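# Seat a bar in a loose rack's two cradles

## Task

Lay the bar on the rack so each of its two ends sits fully down in its own cradle, with the rack still upright on every one of its feet (it is free-standing, not fixed) and everything staying in place by itself once the robot lets go.

## Robot and tools

Robot: two arms, left_arm and right_arm, each a six-joint arm ending in a two-finger parallel gripper with a fisheye wrist camera (cam_left_wrist, cam_right_wrist, both 616x616). Bases in the scene frame: left_arm at (+0.037, +0.299, 0) m, right_arm at (+0.036, -0.257, 0) m, both facing roughly +x.

Scene frame: origin on the tabletop midway between the bases, +x out over the table, +z up, left_arm on the +y side. The arm names do not match left or right in any image. In each gripper's own frame the fingers extend along +z and close along y. The reported hand point sits between the finger pads, about 1 cm short of the tips.

The row format, used by both motion tools: 14 numbers, each in [-1, 1]. First left_arm's seven (dx, dy, dz, rx, ry, rz, opening), then right_arm's seven. Both arms are always included, even if only one moves. dx..rz are an offset in that gripper's own axes, not a pose: 1.0 equals 0.6 m of travel or 180 degrees of turn, and rx, ry, rz form one rotation vector. Opening is absolute: +1 fully open (0.094 m), -1 shut. A row may carry 12 extra numbers in [0, 1], joint stiffness scales (left's six joints then right's six, in Joint positions order); they persist until changed.

execute_actions(actions): a list of actions, run in order. Each action is a table of up to 15 rows, one row per 1/30 s step; if shorter, its final row repeats to fill the 15 steps (0.5 s). Every row's offset is counted from the gripper's measured pose at the start of that action, not from the prior row; for a call's first action that means the latest pose a result printed. An empty list just returns state and images.

move(target, speed, blocking): target is one 14-number row as above, offsets from the pose in the latest result showing one. Each gripper follows a straight line to its target; both arms finish together, taking 0.5 to 10 s (paths cut off at 10 s). speed is in m/s, 0.002 to 0.5, default 0.25; rotation is capped at twice that in rad/s. Openings are sent at the start. Moves ignore obstacles and the other arm, grippers lag and can overshoot speed near full reach. With blocking=false the result comes after 0.5 s while the motion continues; further actions and moves are rejected until a result shows it ended, so use wait or stop. The result adds a move: line with the ending (done, off_target, moving, held, fault), the limits that acted (paced = the pose sent was clipped; held = a safety check blocked some steps, after which the arm may jump ahead fast), and each gripper's remaining distance. If only one arm is named, the other finished fine.



Results: a state line per arm with end_effector_position (m) and end_effector_quat_wxyz in the scene frame (less accurate at long reach); Hand target lines (the pose the controller is now chasing); Joint positions (last entry is finger opening in metres); joint torques (offset, scaled, noisy, nonzero even in free air); grip_measured on the command scale (each gripper off by up to ~1 mm); pose unreachable lines when the clearance check altered a command; FAULT, MOTOR HOT (from 85 °C) and OVER-TEMPERATURE FAULT (at 100 °C the arm goes limp and drops).

Controller behaviour: each step the commanded pose is clamped to 70 mm and 16 degrees from the measured one, so big offsets need several actions; the arm never continues past its last clamped pose. Position wins over orientation when both cannot be met. Arms tend to settle a centimetre or more low, and repeated zero offsets let them creep down; to hold still, send a corrective offset back to the desired pose in the first call of a reply, zeros after, raising the aim if it still sags. Joint limits (rad): waist ±2.880, shoulder 0 to 3.142, elbow 0 to 3.019, wrist pitch -1.693 to 1.571, wrist yaw ±1.571, wrist roll ±2.094; the elbow cannot fully straighten. The sim keeps running while replies are written.

Gripping: command an opening below grip_measured to hold; about 0.03 below is firm, less is gentler. Pads push roughly 50-62 N each (less on very thin parts) and spike on first contact.

Avoid: dropping or knocking anything off the table, tipping the rack, shoving the loose rack hard, fast impacts (faster moves and targets deeper past contact hit harder), arms colliding or pressing on each other, and long heavy holds that overheat motors. Objects may get an occasional brief nudge, so verify the bar is seated and the rack upright, released and stable before ending.

Each tool is called as name(argument=value, ...), one argument or row to a line, values as JSON.

## Session

execute_actions(
  actions=[],
)

Scene clock: 0.00 s.
left_arm: end_effector_position=(+0.3910, +0.6073, +0.3870) grip_measured=+1.000 end_effector_quat_wxyz=(+0.124, -0.462, +0.877, +0.051) | right_arm: end_effector_position=(+0.3674, -0.0248, +0.1747) grip_measured=+1.000 end_effector_quat_wxyz=(-0.139, -0.006, +0.984, +0.115)
Joint positions: left_arm=[ 0.75   1.438  1.728 -1.596 -0.047 -0.263  0.094] | right_arm=[ 0.409  1.516  1.24  -1.446 -0.331  0.437  0.094]
Joint velocities: left_arm=[-0.005  0.005 -0.002 -0.007  0.007 -0.051  0.   ] | right_arm=[ 0.005 -0.024  0.012  0.002  0.051 -0.007  0.   ]
Joint torques (N m, as the arm reports them, + toward a larger angle): no reading
Hand target (left_arm): +0.394, +0.610, +0.396; +0.135, -0.462, +0.875, +0.054
Hand target (right_arm): +0.373, -0.022, +0.180; -0.131, -0.007, +0.984, +0.118
Joint stiffness scale: left_arm=[1. 1. 1. 1. 1. 1.] | right_arm=[1. 1. 1. 1. 1. 1.]

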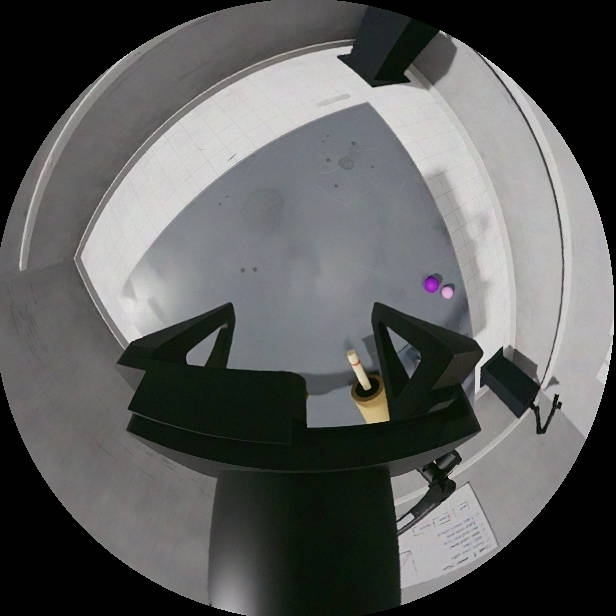

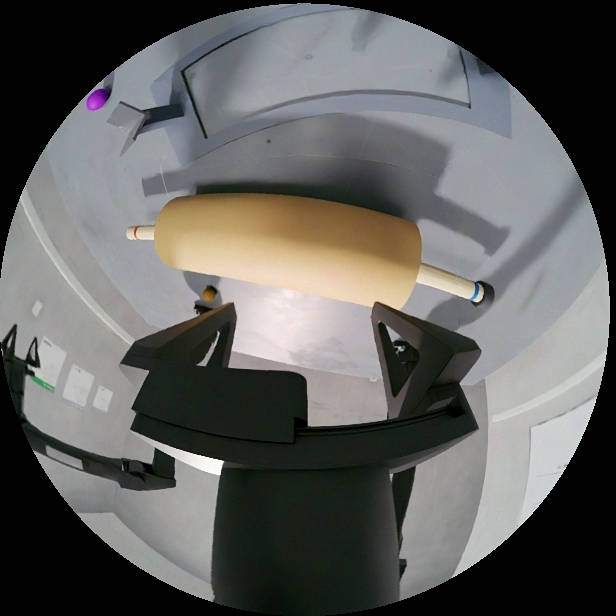

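move(
  target=[0.275,-0.2,0,0,0,-0.194,1,-0.085,0.075,-0.49,0.072,-0.29,0,1],
  speed=0.3,
)

Scene clock: 4.87 s.
left_arm: end_effector_position=(+0.4042, +0.4097, +0.3471) grip_measured=+1.000 end_effector_quat_wxyz=(-0.131, +0.699, -0.703, -0.018) | right_arm: end_effector_position=(+0.4932, -0.0548, +0.4263) grip_measured=+1.000 end_effector_quat_wxyz=(+0.285, +0.037, +0.958, -0.018)
Joint positions: left_arm=[ 0.269  1.227  1.426 -1.565 -0.169 -1.328  0.094] | right_arm=[ 0.463  1.399  1.72  -1.407  0.329  0.524  0.094]
Joint velocities: left_arm=[ 0.005 -0.005 -0.007  0.002 -0.007 -0.095  0.   ] | right_arm=[ 0.005 -0.015  0.002  0.022 -0.037 -0.037  0.   ]
Joint torques (N m, as the arm reports them, + toward a larger angle): left_arm=[ 1.21 -8.76  9.04  1.18 -0.22 -0.09] | right_arm=[ 1.02 -9.43 13.2   2.07  0.3  -0.05]
Hand target (left_arm): +0.403, +0.409, +0.346; -0.135, +0.703, -0.698, -0.015
Hand target (right_arm): +0.500, -0.047, +0.446; +0.308, +0.032, +0.951, -0.005
Off the commanded pose (left_arm): 0.005 m, 1 deg.
Off the commanded pose (right_arm): 0.023 m, 4 deg.
Joint stiffness scale: left_arm=[1. 1. 1. 1. 1. 1.] | right_arm=[1. 1. 1. 1. 1. 1.]
move: off_target (right_arm)

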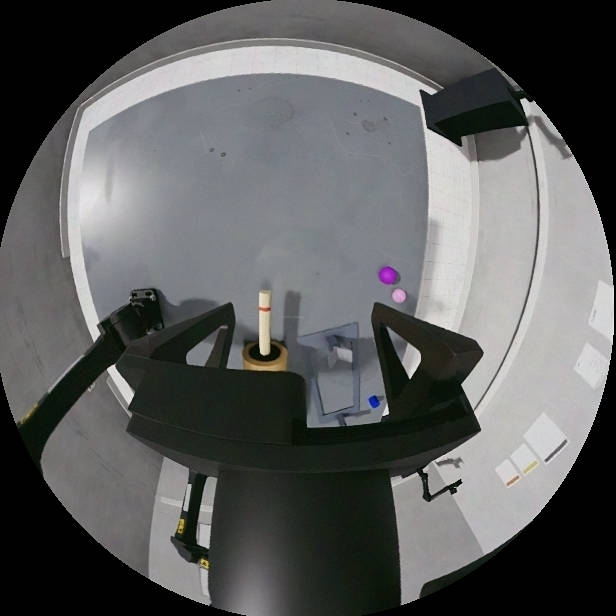

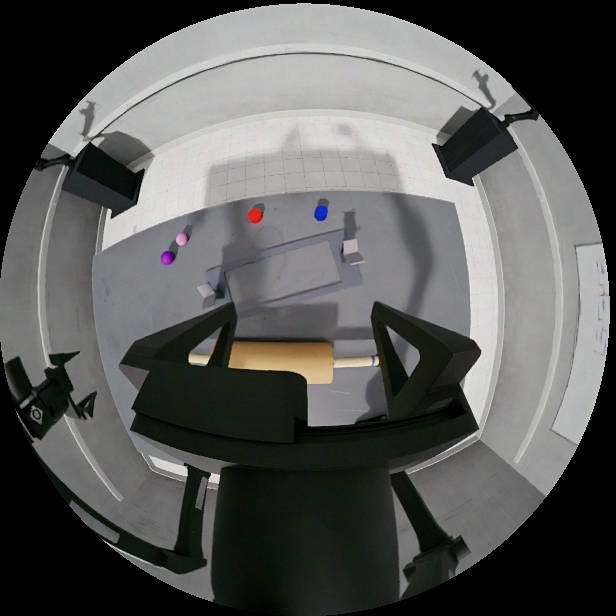

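zoom_image(
  camera="cam_right_wrist",
  region=[160, 200, 400, 400],
)

zoom_image(
  camera="cam_left_wrist",
  region=[220, 270, 400, 430],
)

Region (160, 200, 400, 400) of cam_right_wrist's 616x616 image, scaled by 2.100, with more detail than that image has.

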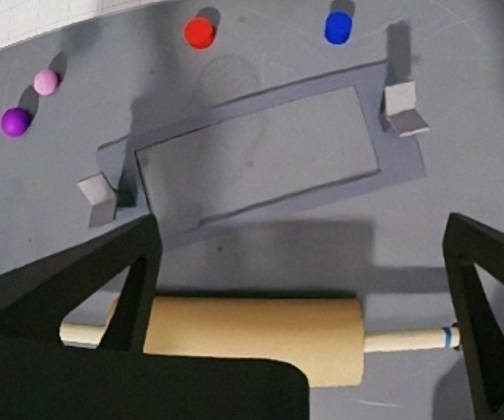

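Region (220, 270, 400, 430) of cam_left_wrist's 616x616 image, scaled by 2.800, with more detail than that image has.

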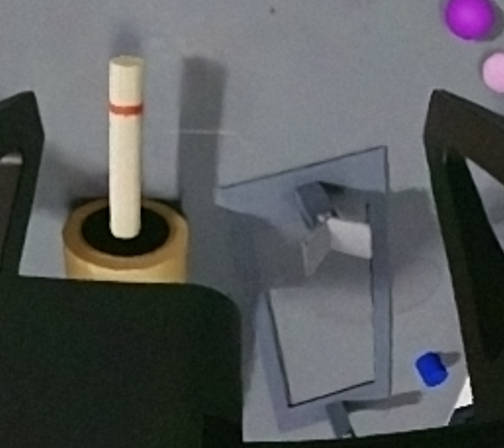

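move(
  target=[0.271,0.13,0.26,-0.048,0.069,0.0235,1,0.473,-0.291,0.246,0.141,0.148,0.486,1],
  speed=0.3,
)

Scene clock: 13.07 s.
left_arm: end_effector_position=(+0.3598, +0.2874, +0.1570) grip_measured=+1.000 end_effector_quat_wxyz=(-0.006, +0.675, -0.737, +0.003) | right_arm: end_effector_position=(+0.3156, -0.2179, +0.1468) grip_measured=+1.000 end_effector_quat_wxyz=(-0.008, +0.727, +0.687, -0.012)
Joint positions: left_arm=[ 0.013  1.212  0.931 -1.276 -0.005 -1.52   0.094] | right_arm=[ 0.075  1.136  0.843 -1.308  0.001  1.768  0.094]
Joint velocities: left_arm=[-0.015  0.015  0.002 -0.007  0.007 -0.022  0.   ] | right_arm=[-0.005 -0.024 -0.007  0.007  0.022  0.022  0.   ]
Joint torques (N m, as the arm reports them, + toward a larger angle): left_arm=[ 0.69 -6.64  8.55  0.82  0.04 -0.09] | right_arm=[ 0.35 -7.2   8.46  0.94  0.03  0.21]
Hand target (left_arm): +0.358, +0.285, +0.150; +0.002, -0.677, +0.736, -0.000
Hand target (right_arm): +0.319, -0.218, +0.149; -0.002, +0.734, +0.679, -0.001
Off the commanded pose (left_arm): 0.009 m, 1 deg.
Off the commanded pose (right_arm): 0.008 m, 2 deg.
Joint stiffness scale: left_arm=[1. 1. 1. 1. 1. 1.] | right_arm=[1. 1. 1. 1. 1. 1.]
move: done

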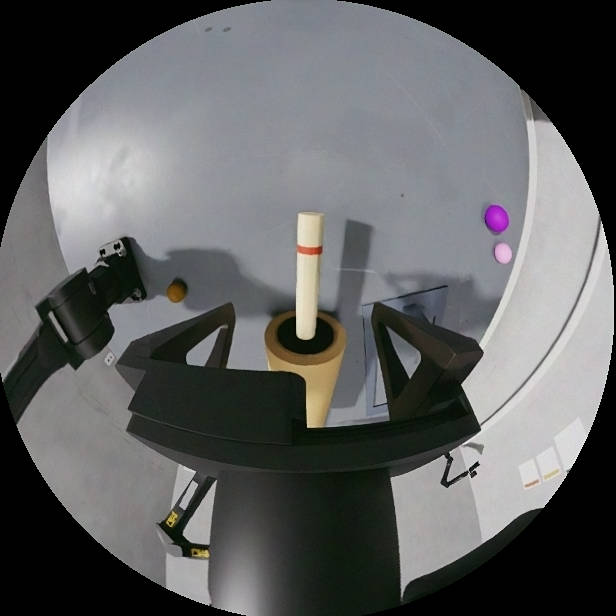

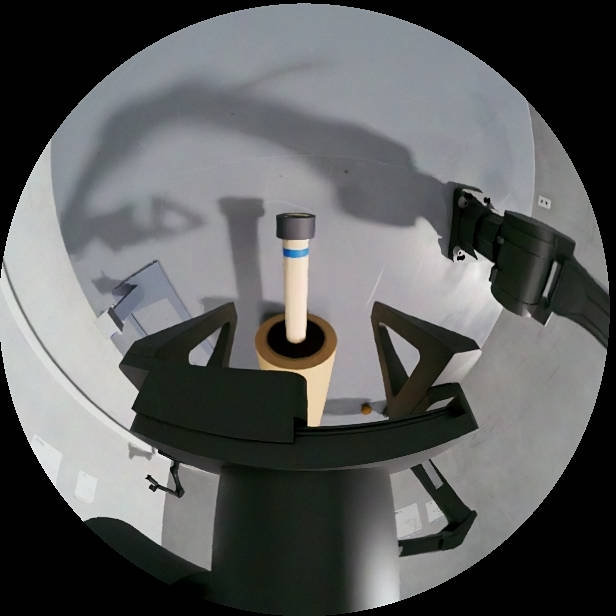

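move(
  target=[0.017,-0.008,0.17,0,0,0,0.3,0.017,0.013,0.153,0,0,0,0.3],
  speed=0.15,
)

Scene clock: 15.13 s.
left_arm: end_effector_position=(+0.3686, +0.2796, +0.0590) grip_measured=+0.303 end_effector_quat_wxyz=(-0.007, +0.674, -0.739, +0.004) | right_arm: end_effector_position=(+0.3183, -0.2110, +0.0581) grip_measured=+0.302 end_effector_quat_wxyz=(-0.010, +0.724, +0.689, -0.015)
Joint positions: left_arm=[-0.009  1.361  0.778 -0.972 -0.005 -1.538  0.061] | right_arm=[ 0.098  1.271  0.694 -1.03   0.001  1.784  0.061]
Joint velocities: left_arm=[-0.005  0.015 -0.012 -0.002  0.037  0.007 -0.001] | right_arm=[-0.015 -0.005 -0.027 -0.002  0.037 -0.022 -0.   ]
Joint torques (N m, as the arm reports them, + toward a larger angle): left_arm=[ 0.94 -8.3   7.56  0.77 -0.08 -0.16] | right_arm=[ 0.68 -6.24  7.06  0.82  0.06  0.24]
Hand target (left_arm): +0.367, +0.277, +0.055; +0.007, -0.675, +0.737, -0.003
Hand target (right_arm): +0.320, -0.208, +0.055; -0.008, +0.727, +0.687, -0.012
Off the commanded pose (left_arm): 0.006 m, 0 deg.
Off the commanded pose (right_arm): 0.005 m, 1 deg.
Joint stiffness scale: left_arm=[1. 1. 1. 1. 1. 1.] | right_arm=[1. 1. 1. 1. 1. 1.]
move: done

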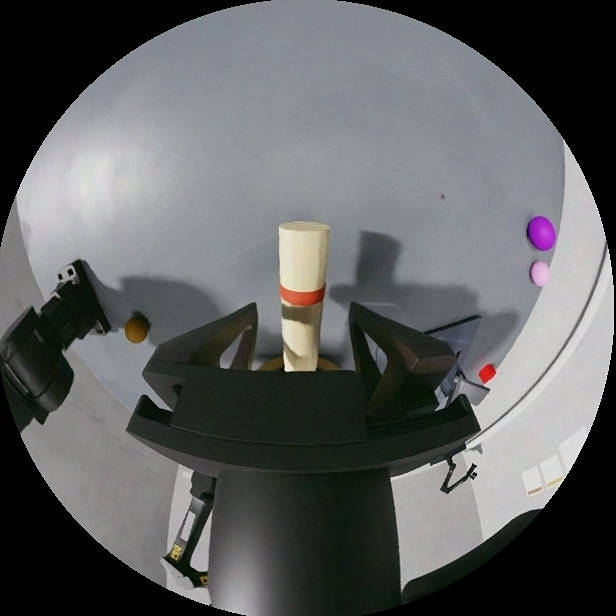

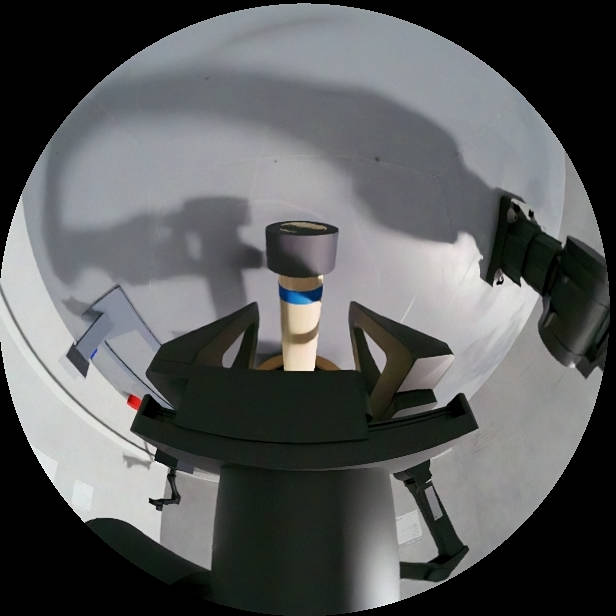

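move(
  target=[0,0.002,0.018,0,0,0,0.3,0,0.002,0.016,0,0,0,0.3],
  speed=0.05,
)

move(
  target=[0,0,0,0,0,0,-0.56,0,0,0,0,0,0,-0.56],
)

Scene clock: 16.43 s.
left_arm: end_effector_position=(+0.3715, +0.2794, +0.0561) grip_measured=+0.303 end_effector_quat_wxyz=(-0.012, +0.674, -0.738, +0.009) | right_arm: end_effector_position=(+0.3186, -0.2109, +0.0545) grip_measured=+0.302 end_effector_quat_wxyz=(-0.009, +0.725, +0.689, -0.014)
Joint positions: left_arm=[-0.009  1.364  0.772 -0.949 -0.005 -1.539  0.061] | right_arm=[ 0.098  1.276  0.687 -1.014  0.001  1.785  0.061]
Joint velocities: left_arm=[-0.005 -0.005 -0.007 -0.017  0.022 -0.037 -0.   ] | right_arm=[-0.005 -0.015  0.012 -0.007 -0.037 -0.081  0.001]
Joint torques (N m, as the arm reports them, + toward a larger angle): left_arm=[ 1.34 -7.78  7.21  0.89 -0.06  0.02] | right_arm=[ 0.53 -5.29  6.82  0.87  0.11  0.09]
Hand target (left_arm): +0.368, +0.280, +0.048; +0.007, -0.674, +0.739, -0.004
Hand target (right_arm): +0.319, -0.211, +0.049; -0.010, +0.724, +0.689, -0.015
Off the commanded pose (left_arm): 0.009 m, 1 deg.
Off the commanded pose (right_arm): 0.006 m, 0 deg.
Joint stiffness scale: left_arm=[1. 1. 1. 1. 1. 1.] | right_arm=[1. 1. 1. 1. 1. 1.]
move: done

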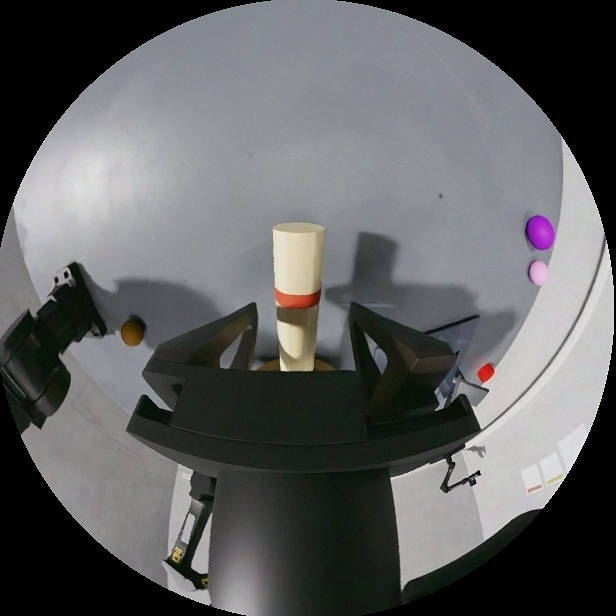

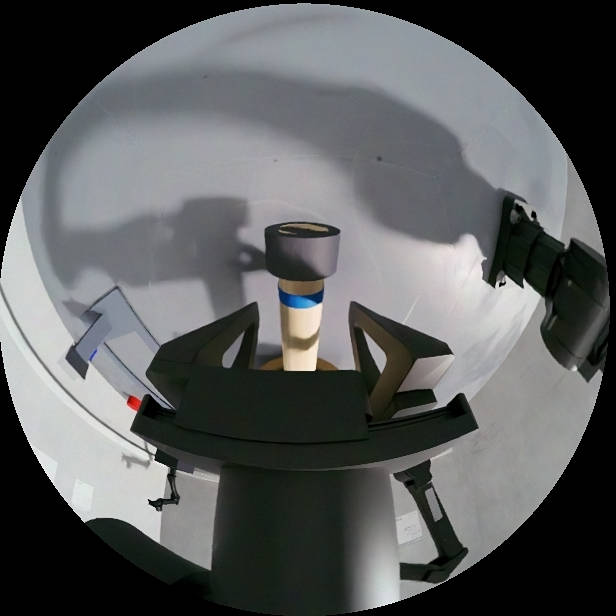

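Scene clock: 16.93 s.
left_arm: end_effector_position=(+0.3714, +0.2794, +0.0561) grip_measured=-0.504 end_effector_quat_wxyz=(-0.012, +0.672, -0.740, +0.009) | right_arm: end_effector_position=(+0.3186, -0.2109, +0.0545) grip_measured=-0.492 end_effector_quat_wxyz=(-0.009, +0.726, +0.688, -0.014)
Joint positions: left_arm=[-0.009  1.364  0.772 -0.949 -0.005 -1.533  0.023] | right_arm=[ 0.098  1.276  0.687 -1.014  0.001  1.788  0.024]
Joint velocities: left_arm=[-0.024  0.005  0.002  0.007 -0.022 -0.037  0.   ] | right_arm=[-0.005 -0.015 -0.007  0.007  0.022 -0.081  0.   ]
Joint torques (N m, as the arm reports them, + toward a larger angle): left_arm=[ 1.54 -8.18  8.25  0.49 -0.03 -0.04] | right_arm=[ 0.39 -6.52  7.39  0.35  0.09  0.05]
Hand target (left_arm): +0.372, +0.279, +0.056; +0.012, -0.674, +0.738, -0.009
Hand target (right_arm): +0.319, -0.211, +0.055; -0.009, +0.725, +0.689, -0.014
Off the commanded pose (left_arm): 0.000 m, 0 deg.
Off the commanded pose (right_arm): 0.000 m, 0 deg.
Joint stiffness scale: left_arm=[1. 1. 1. 1. 1. 1.] | right_arm=[1. 1. 1. 1. 1. 1.]
move: done

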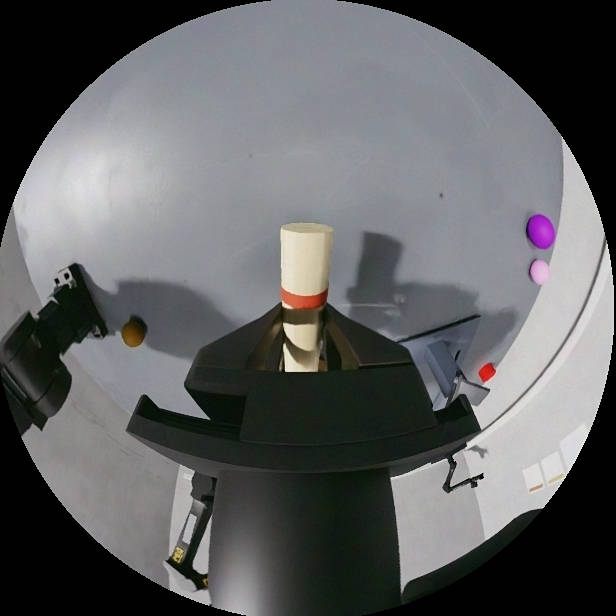

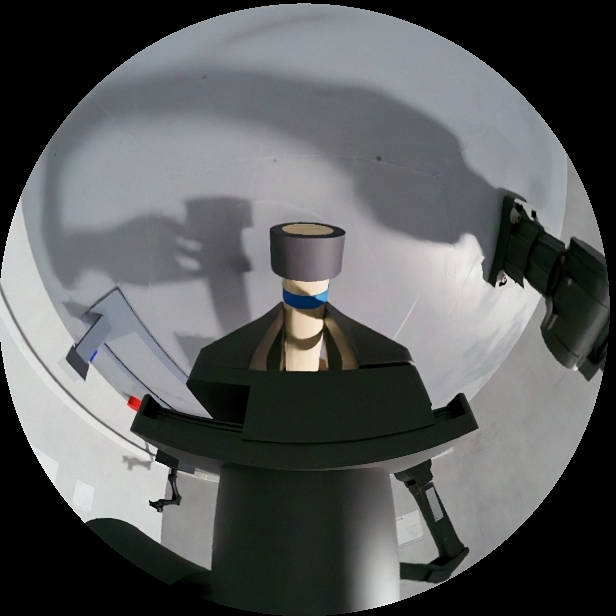

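zoom_image(
  camera="cam_right_wrist",
  region=[50, 270, 230, 430],
)

zoom_image(
  camera="cam_left_wrist",
  region=[380, 290, 520, 430],
)

Region (50, 270, 230, 430) of cam_right_wrist's 616x616 image, scaled by 2.800, with more detail than that image has.

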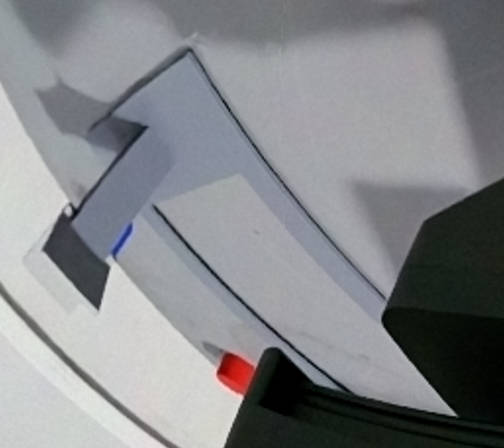

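Region (380, 290, 520, 430) of cam_left_wrist's 616x616 image, scaled by 3.600, with more detail than that image has.

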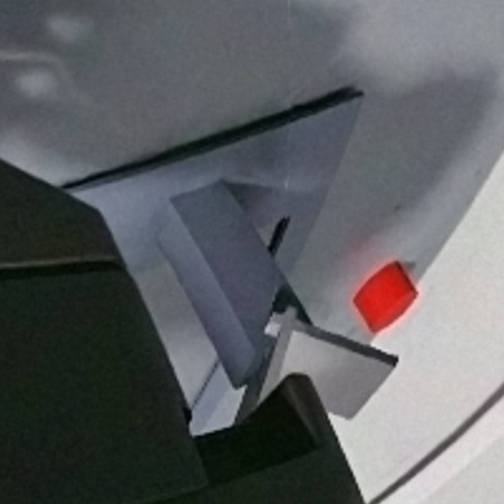

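move(
  target=[0,0,-0.23,0,0,0,-0.56,0,0,-0.23,0,0,0,-0.56],
  speed=0.1,
)

Scene clock: 21.50 s.
left_arm: end_effector_position=(+0.3441, +0.2801, +0.1593) grip_measured=-0.504 end_effector_quat_wxyz=(+0.017, +0.676, -0.736, -0.019) | right_arm: end_effector_position=(+0.3046, -0.2120, +0.1599) grip_measured=-0.492 end_effector_quat_wxyz=(-0.033, +0.721, +0.691, -0.045)
Joint positions: left_arm=[-0.011  1.212  0.936 -1.346 -0.003 -1.547  0.023] | right_arm=[ 0.099  1.156  0.89  -1.417 -0.004  1.778  0.024]
Joint velocities: left_arm=[ 0.005 -0.005 -0.007  0.007 -0.007 -0.022 -0.001] | right_arm=[-0.024 -0.015  0.012 -0.002  0.007  0.037  0.002]
Joint torques (N m, as the arm reports them, + toward a larger angle): left_arm=[ 1.37 -9.2  16.13 -0.38 -0.16  0.09] | right_arm=[ 0.08 -7.96 14.71 -0.49  0.23  0.17]
Hand target (left_arm): +0.363, +0.280, +0.194; -0.012, +0.672, -0.740, +0.009
Hand target (right_arm): +0.323, -0.211, +0.191; -0.009, +0.726, +0.688, -0.014
Off the commanded pose (left_arm): 0.042 m, 5 deg.
Off the commanded pose (right_arm): 0.037 m, 5 deg.
Joint stiffness scale: left_arm=[1. 1. 1. 1. 1. 1.] | right_arm=[1. 1. 1. 1. 1. 1.]
move: off_target (left_arm, right_arm)

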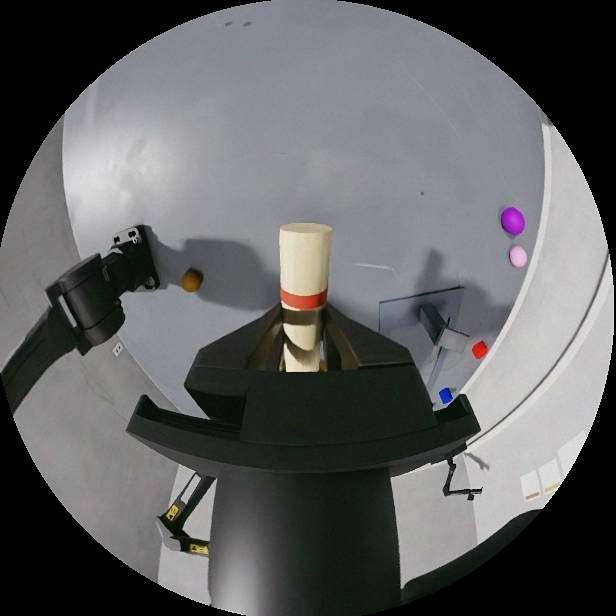

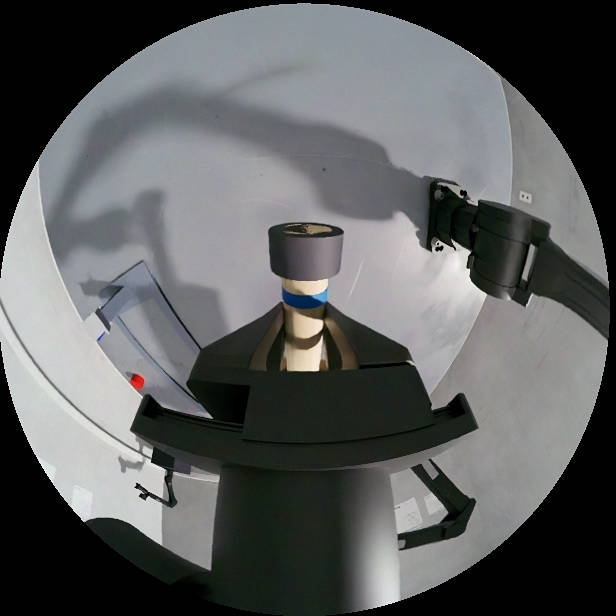

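move(
  target=[0.048,-0.316,-0.16,0.044,0,-0.094,-0.56,-0.039,0.536,-0.21,-0.044,0,-0.094,-0.56],
  speed=0.12,
)

Scene clock: 25.93 s.
left_arm: end_effector_position=(+0.5150, +0.2393, +0.2112) grip_measured=-0.504 end_effector_quat_wxyz=(-0.010, +0.778, -0.629, -0.002) | right_arm: end_effector_position=(+0.6213, -0.2392, +0.2089) grip_measured=-0.492 end_effector_quat_wxyz=(-0.020, +0.611, +0.791, -0.017)
Joint positions: left_arm=[-0.08   1.601  1.469 -1.432 -0.019 -1.911  0.023] | right_arm=[-0.034  1.925  1.904 -1.603  0.001  1.347  0.024]
Joint velocities: left_arm=[-0.005 -0.015 -0.002  0.017  0.007 -0.007  0.   ] | right_arm=[-0.005 -0.015 -0.027 -0.022  0.022 -0.007 -0.001]
Joint torques (N m, as the arm reports them, + toward a larger angle): left_arm=[  1.41 -14.82  17.1    0.    -0.41   0.02] | right_arm=[ -1.86 -18.51  16.14  -0.26   0.13  -0.09]
Hand target (left_arm): +0.532, +0.238, +0.248; -0.034, +0.777, -0.628, +0.029
Hand target (right_arm): +0.635, -0.251, +0.249; +0.011, +0.613, +0.790, +0.007
Off the commanded pose (left_arm): 0.040 m, 4 deg.
Off the commanded pose (right_arm): 0.045 m, 5 deg.
Joint stiffness scale: left_arm=[1. 1. 1. 1. 1. 1.] | right_arm=[1. 1. 1. 1. 1. 1.]
move: off_target (left_arm, right_arm)

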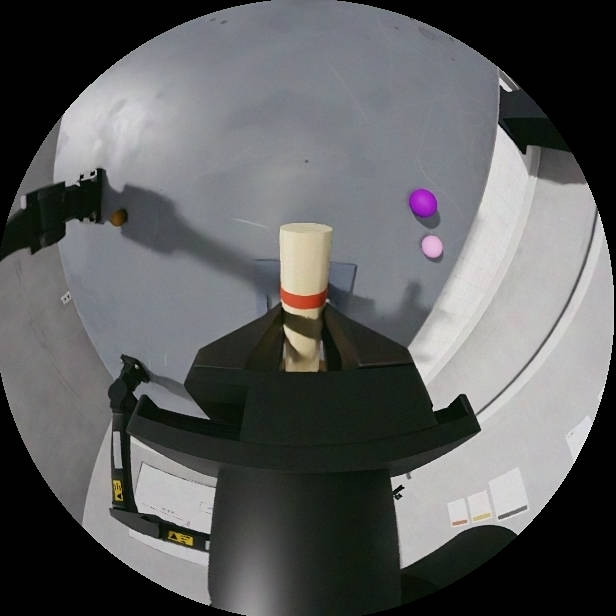

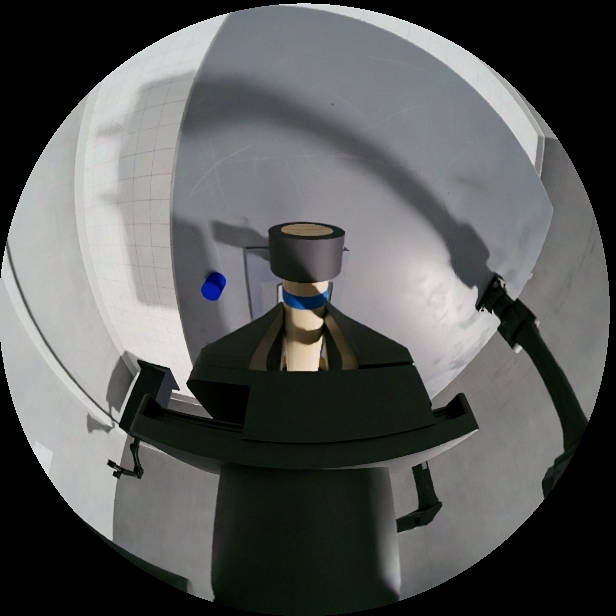

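execute_actions(
  actions=[
    [[0.011,-0.028,-0.03,0.025,0,0,-0.56,-0.0125,0.0225,-0.035,-0.027,0,0,-0.56]],
    [[0.011,-0.028,-0.03,0.025,0,0,-0.56,-0.0125,0.0225,-0.035,-0.027,0,0,-0.56]],
    [[0.011,-0.028,-0.03,0.025,0,0,-0.56,-0.0125,0.0225,-0.035,-0.027,0,0,-0.56]],
  ],
)

Scene clock: 28.77 s.
left_arm: end_effector_position=(+0.5312, +0.2411, +0.2120) grip_measured=-0.504 end_effector_quat_wxyz=(-0.051, +0.778, -0.626, +0.010) | right_arm: end_effector_position=(+0.6381, -0.2365, +0.2084) grip_measured=-0.492 end_effector_quat_wxyz=(-0.004, +0.611, +0.791, +0.017)
Joint positions: left_arm=[-0.093  1.601  1.469 -1.368 -0.077 -1.925  0.023] | right_arm=[-0.039  1.925  1.904 -1.535 -0.032  1.341  0.024]
Joint velocities: left_arm=[-0.005 -0.005  0.017  0.002 -0.037 -0.007  0.001] | right_arm=[ 0.005 -0.005  0.002 -0.002  0.022 -0.022 -0.   ]
Joint torques (N m, as the arm reports them, + toward a larger angle): left_arm=[  0.42 -14.98  13.07   0.89  -0.56  -0.01] | right_arm=[ -0.12 -19.06  11.33   0.84  -0.2   -0.03]
Hand target (left_arm): +0.542, +0.238, +0.230; -0.069, +0.776, -0.627, +0.030
Hand target (right_arm): +0.647, -0.241, +0.229; +0.016, +0.611, +0.790, +0.039
Off the commanded pose (left_arm): 0.022 m, 3 deg.
Off the commanded pose (right_arm): 0.023 m, 3 deg.
Joint stiffness scale: left_arm=[1. 1. 1. 1. 1. 1.] | right_arm=[1. 1. 1. 1. 1. 1.]

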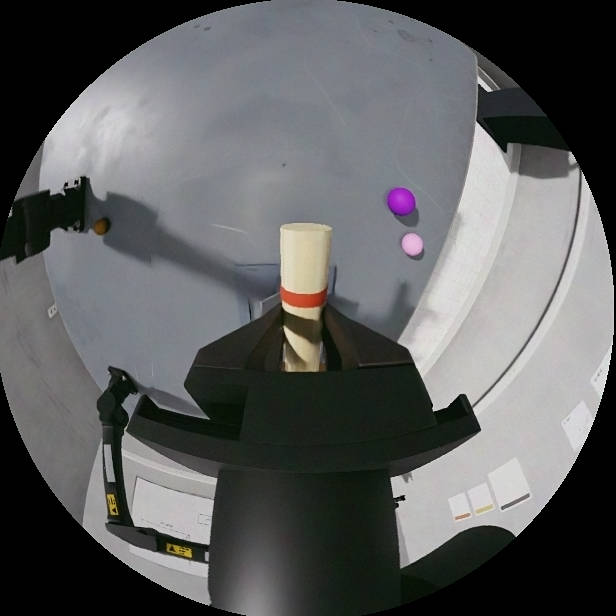

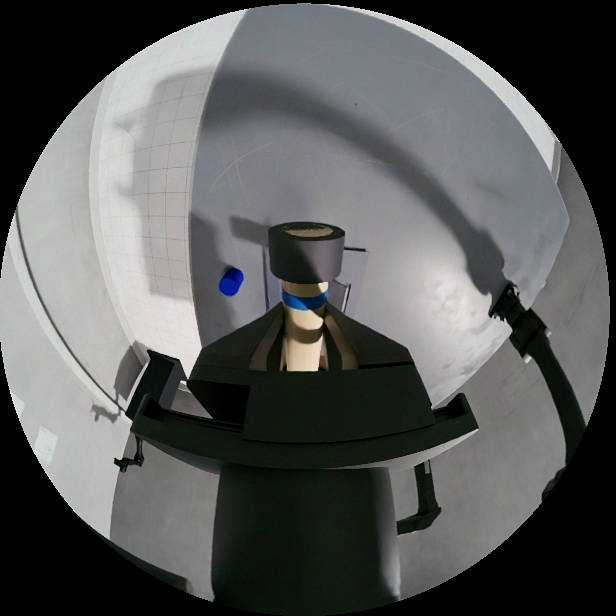

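move(
  target=[0.021,0.031,0.108,-0.015,0.015,0,-0.56,-0.019,-0.024,0.105,0.015,-0.009,0,-0.56],
  speed=0.05,
)

Scene clock: 34.60 s.
left_arm: end_effector_position=(+0.5168, +0.2329, +0.1353) grip_measured=-0.504 end_effector_quat_wxyz=(-0.009, +0.778, -0.628, -0.002) | right_arm: end_effector_position=(+0.6205, -0.2452, +0.1317) grip_measured=-0.492 end_effector_quat_wxyz=(-0.022, +0.612, +0.790, -0.023)
Joint positions: left_arm=[-0.093  1.652  1.329 -1.242 -0.018 -1.925  0.023] | right_arm=[-0.042  1.954  1.745 -1.425  0.007  1.341  0.024]
Joint velocities: left_arm=[ 0.005 -0.005  0.022 -0.007  0.037  0.007 -0.001] | right_arm=[-0.005 -0.024 -0.002  0.007 -0.051 -0.037 -0.   ]
Joint torques (N m, as the arm reports them, + toward a larger angle): left_arm=[  0.79 -16.47  10.12   1.1    0.02  -0.05] | right_arm=[  0.17 -18.69   9.63   0.64   0.07  -0.02]
Hand target (left_arm): +0.522, +0.229, +0.145; -0.018, +0.778, -0.628, +0.014
Hand target (right_arm): +0.627, -0.248, +0.145; -0.008, +0.611, +0.792, -0.011
Off the commanded pose (left_arm): 0.011 m, 2 deg.
Off the commanded pose (right_arm): 0.016 m, 2 deg.
Joint stiffness scale: left_arm=[1. 1. 1. 1. 1. 1.] | right_arm=[1. 1. 1. 1. 1. 1.]
move: off_target (left_arm, right_arm)

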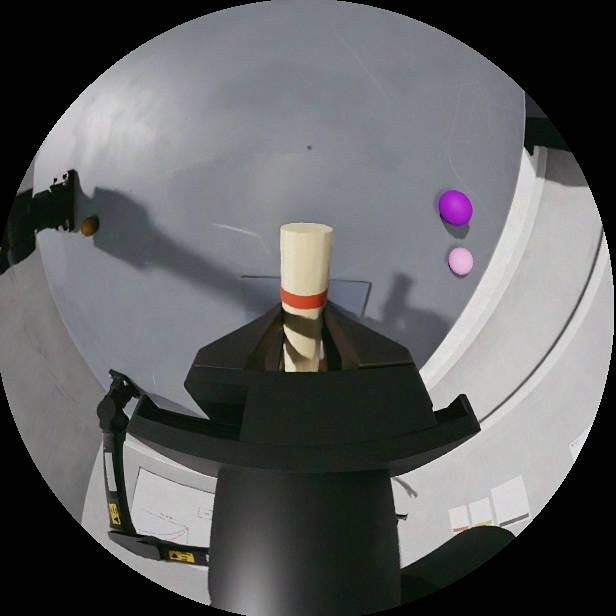

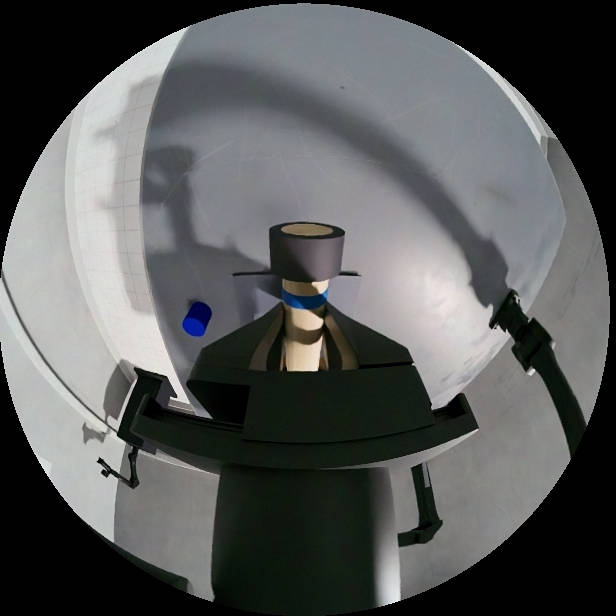

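move(
  target=[0.0075,-0.010,0.058,0.011,0,0,-0.56,-0.009,0.017,0.052,-0.011,0,0,-0.56],
  speed=0.025,
)

Scene clock: 36.97 s.
left_arm: end_effector_position=(+0.5194, +0.2340, +0.0995) grip_measured=-0.504 end_effector_quat_wxyz=(-0.015, +0.777, -0.629, -0.001) | right_arm: end_effector_position=(+0.6194, -0.2451, +0.0986) grip_measured=-0.492 end_effector_quat_wxyz=(-0.027, +0.612, +0.790, -0.024)
Joint positions: left_arm=[-0.093  1.688  1.275 -1.145 -0.026 -1.922  0.023] | right_arm=[-0.043  1.979  1.695 -1.358  0.004  1.341  0.024]
Joint velocities: left_arm=[-0.005 -0.015  0.002 -0.022 -0.007  0.007  0.001] | right_arm=[ 0.005 -0.005 -0.007 -0.017 -0.037 -0.022 -0.   ]
Joint torques (N m, as the arm reports them, + toward a larger angle): left_arm=[  0.61 -14.9    8.95   1.15  -0.23  -0.04] | right_arm=[ -0.14 -18.01   8.5    1.6   -0.01   0.03]
Hand target (left_arm): +0.524, +0.230, +0.101; -0.023, +0.778, -0.628, +0.009
Hand target (right_arm): +0.629, -0.248, +0.100; -0.012, +0.612, +0.790, -0.010
Off the commanded pose (left_arm): 0.006 m, 1 deg.
Off the commanded pose (right_arm): 0.011 m, 2 deg.
Joint stiffness scale: left_arm=[1. 1. 1. 1. 1. 1.] | right_arm=[1. 1. 1. 1. 1. 1.]
move: off_target (right_arm)

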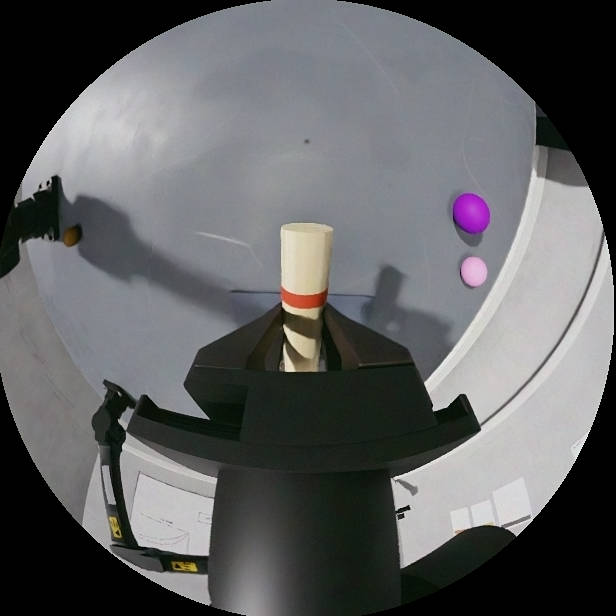

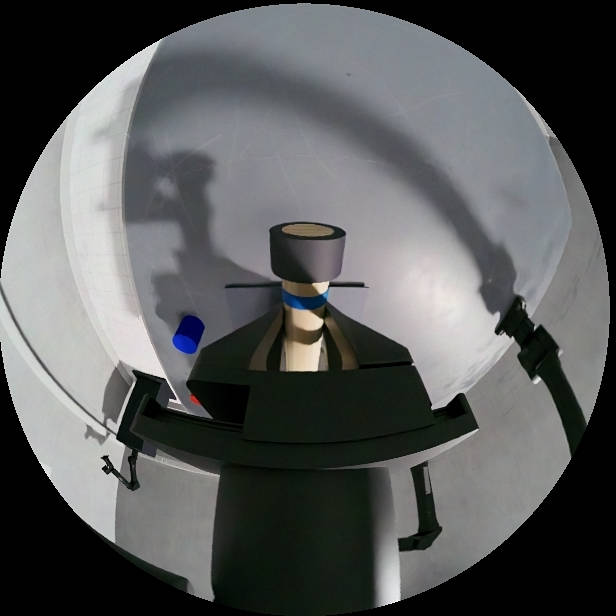

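move(
  target=[0,0,0.008,0,0,0,-0.56,0,0,0.008,0,0,0,-0.56],
  speed=0.01,
)

move(
  target=[0,0,0,0,0,0,0.4,0,0,0,0,0,0,0.4],
)

Scene clock: 38.17 s.
left_arm: end_effector_position=(+0.5194, +0.2338, +0.0994) grip_measured=-0.504 end_effector_quat_wxyz=(-0.014, +0.775, -0.632, -0.001) | right_arm: end_effector_position=(+0.6169, -0.2455, +0.0961) grip_measured=-0.492 end_effector_quat_wxyz=(-0.029, +0.614, +0.788, -0.027)
Joint positions: left_arm=[-0.093  1.688  1.275 -1.145 -0.026 -1.916  0.023] | right_arm=[-0.043  1.979  1.687 -1.358  0.006  1.347  0.024]
Joint velocities: left_arm=[ 0.015 -0.015 -0.007 -0.007 -0.022  0.022  0.   ] | right_arm=[ 0.005 -0.005 -0.012  0.007 -0.037 -0.037  0.001]
Joint torques (N m, as the arm reports them, + toward a larger angle): left_arm=[  1.41 -14.25   8.37   0.82  -0.08  -0.04] | right_arm=[ -0.02 -17.51   8.22   0.52   0.06   0.  ]
Hand target (left_arm): +0.520, +0.234, +0.095; -0.015, +0.777, -0.629, -0.001
Hand target (right_arm): +0.619, -0.245, +0.094; -0.027, +0.612, +0.790, -0.024
Off the commanded pose (left_arm): 0.005 m, 0 deg.
Off the commanded pose (right_arm): 0.003 m, 1 deg.
Joint stiffness scale: left_arm=[1. 1. 1. 1. 1. 1.] | right_arm=[1. 1. 1. 1. 1. 1.]
move: done

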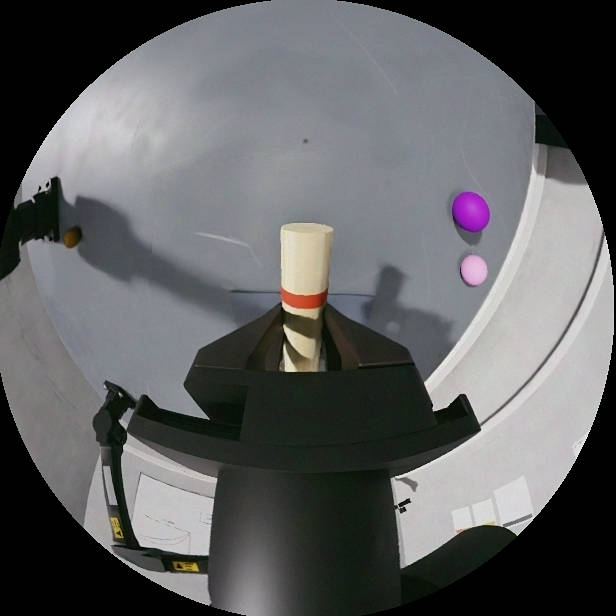

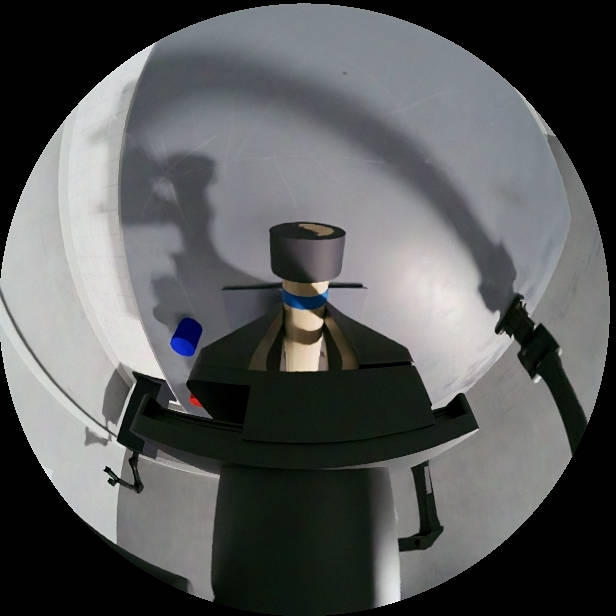

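Scene clock: 38.67 s.
left_arm: end_effector_position=(+0.5194, +0.2338, +0.0994) grip_measured=+0.397 end_effector_quat_wxyz=(-0.014, +0.775, -0.632, -0.001) | right_arm: end_effector_position=(+0.6169, -0.2455, +0.0961) grip_measured=+0.398 end_effector_quat_wxyz=(-0.029, +0.614, +0.788, -0.027)
Joint positions: left_arm=[-0.093  1.688  1.275 -1.145 -0.026 -1.915  0.066] | right_arm=[-0.043  1.979  1.687 -1.358  0.006  1.347  0.066]
Joint velocities: left_arm=[-0.005 -0.005 -0.002 -0.007 -0.095 -0.066  0.   ] | right_arm=[ 0.024  0.005  0.022  0.012 -0.081  0.066 -0.001]
Joint torques (N m, as the arm reports them, + toward a larger angle): left_arm=[  1.48 -15.38   8.89   0.36  -0.06  -0.01] | right_arm=[  0.88 -17.56   8.43   0.23   0.11   0.1 ]
Hand target (left_arm): +0.519, +0.234, +0.099; -0.014, +0.775, -0.632, -0.001
Hand target (right_arm): +0.617, -0.245, +0.096; -0.029, +0.614, +0.788, -0.027
Off the commanded pose (left_arm): 0.000 m, 0 deg.
Off the commanded pose (right_arm): 0.000 m, 0 deg.
Joint stiffness scale: left_arm=[1. 1. 1. 1. 1. 1.] | right_arm=[1. 1. 1. 1. 1. 1.]
move: done

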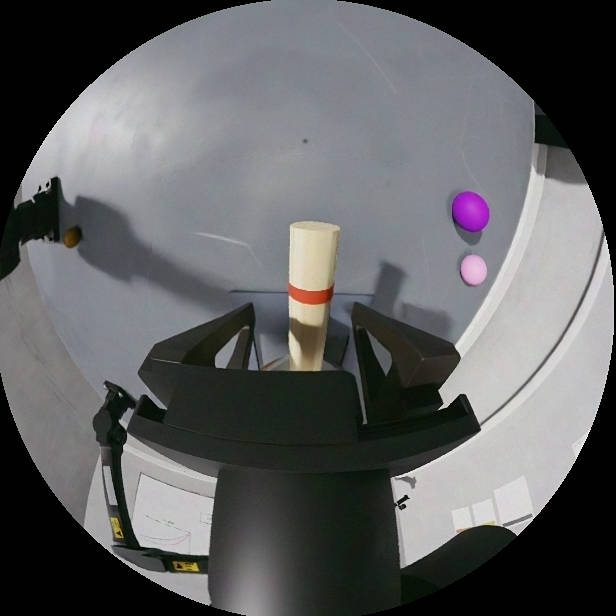

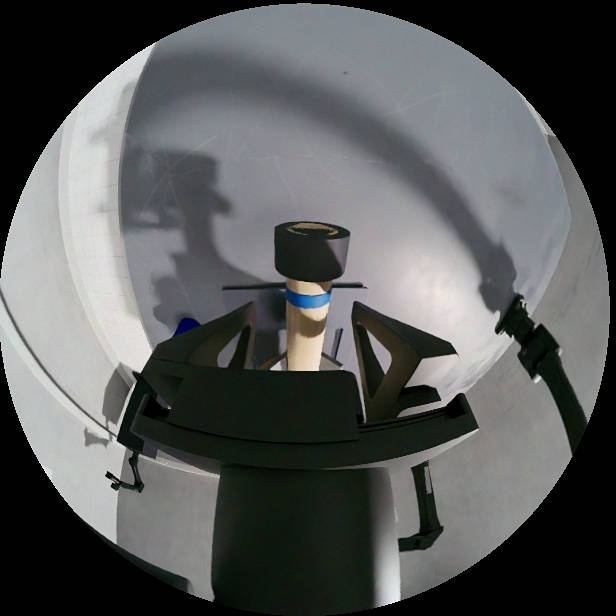

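move(
  target=[0,0,-0.15,0,0,0,1,0,0,-0.15,0,0,0,1],
  speed=0.15,
)

Scene clock: 40.00 s.
left_arm: end_effector_position=(+0.5033, +0.2361, +0.1740) grip_measured=+1.000 end_effector_quat_wxyz=(-0.006, +0.775, -0.632, -0.015) | right_arm: end_effector_position=(+0.6173, -0.2455, +0.1713) grip_measured=+1.000 end_effector_quat_wxyz=(-0.037, +0.614, +0.788, -0.035)
Joint positions: left_arm=[-0.093  1.607  1.377 -1.362 -0.026 -1.915  0.094] | right_arm=[-0.043  1.954  1.848 -1.566  0.006  1.347  0.094]
Joint velocities: left_arm=[-0.005  0.005  0.017  0.007 -0.007 -0.007  0.   ] | right_arm=[ 0.005 -0.015 -0.007  0.007 -0.007 -0.007  0.   ]
Joint torques (N m, as the arm reports them, + toward a larger angle): left_arm=[  1.18 -12.96  14.03   0.01  -0.03  -0.04] | right_arm=[  0.65 -18.08  12.22  -0.33   0.08   0.09]
Hand target (left_arm): +0.516, +0.232, +0.189; -0.014, +0.775, -0.632, -0.001
Hand target (right_arm): +0.624, -0.246, +0.186; -0.028, +0.614, +0.788, -0.027
Off the commanded pose (left_arm): 0.022 m, 2 deg.
Off the commanded pose (right_arm): 0.016 m, 1 deg.
Joint stiffness scale: left_arm=[1. 1. 1. 1. 1. 1.] | right_arm=[1. 1. 1. 1. 1. 1.]
move: off_target (left_arm, right_arm)

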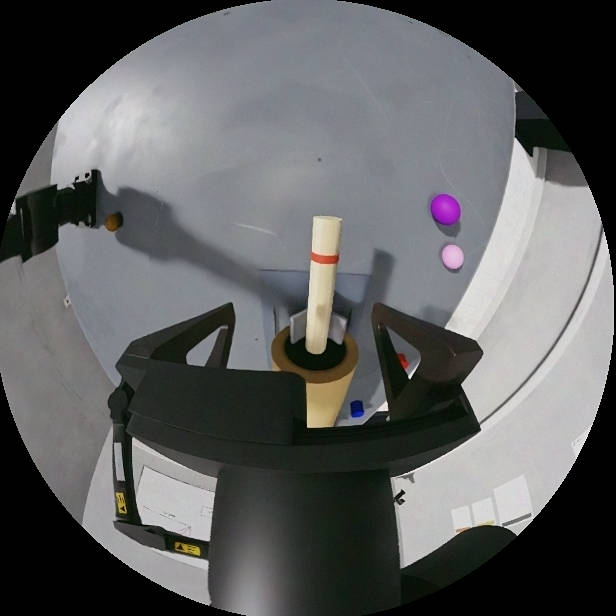

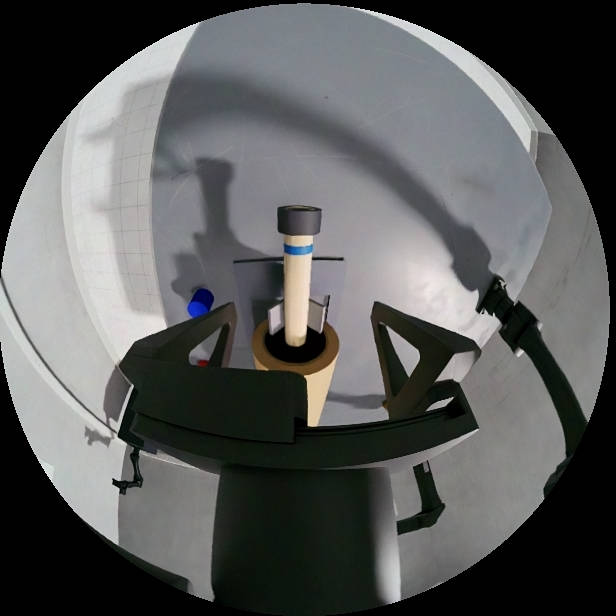

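Seated in both cradles.

finished_scene(
  scene=1,
)

The scene is finished: the task was done.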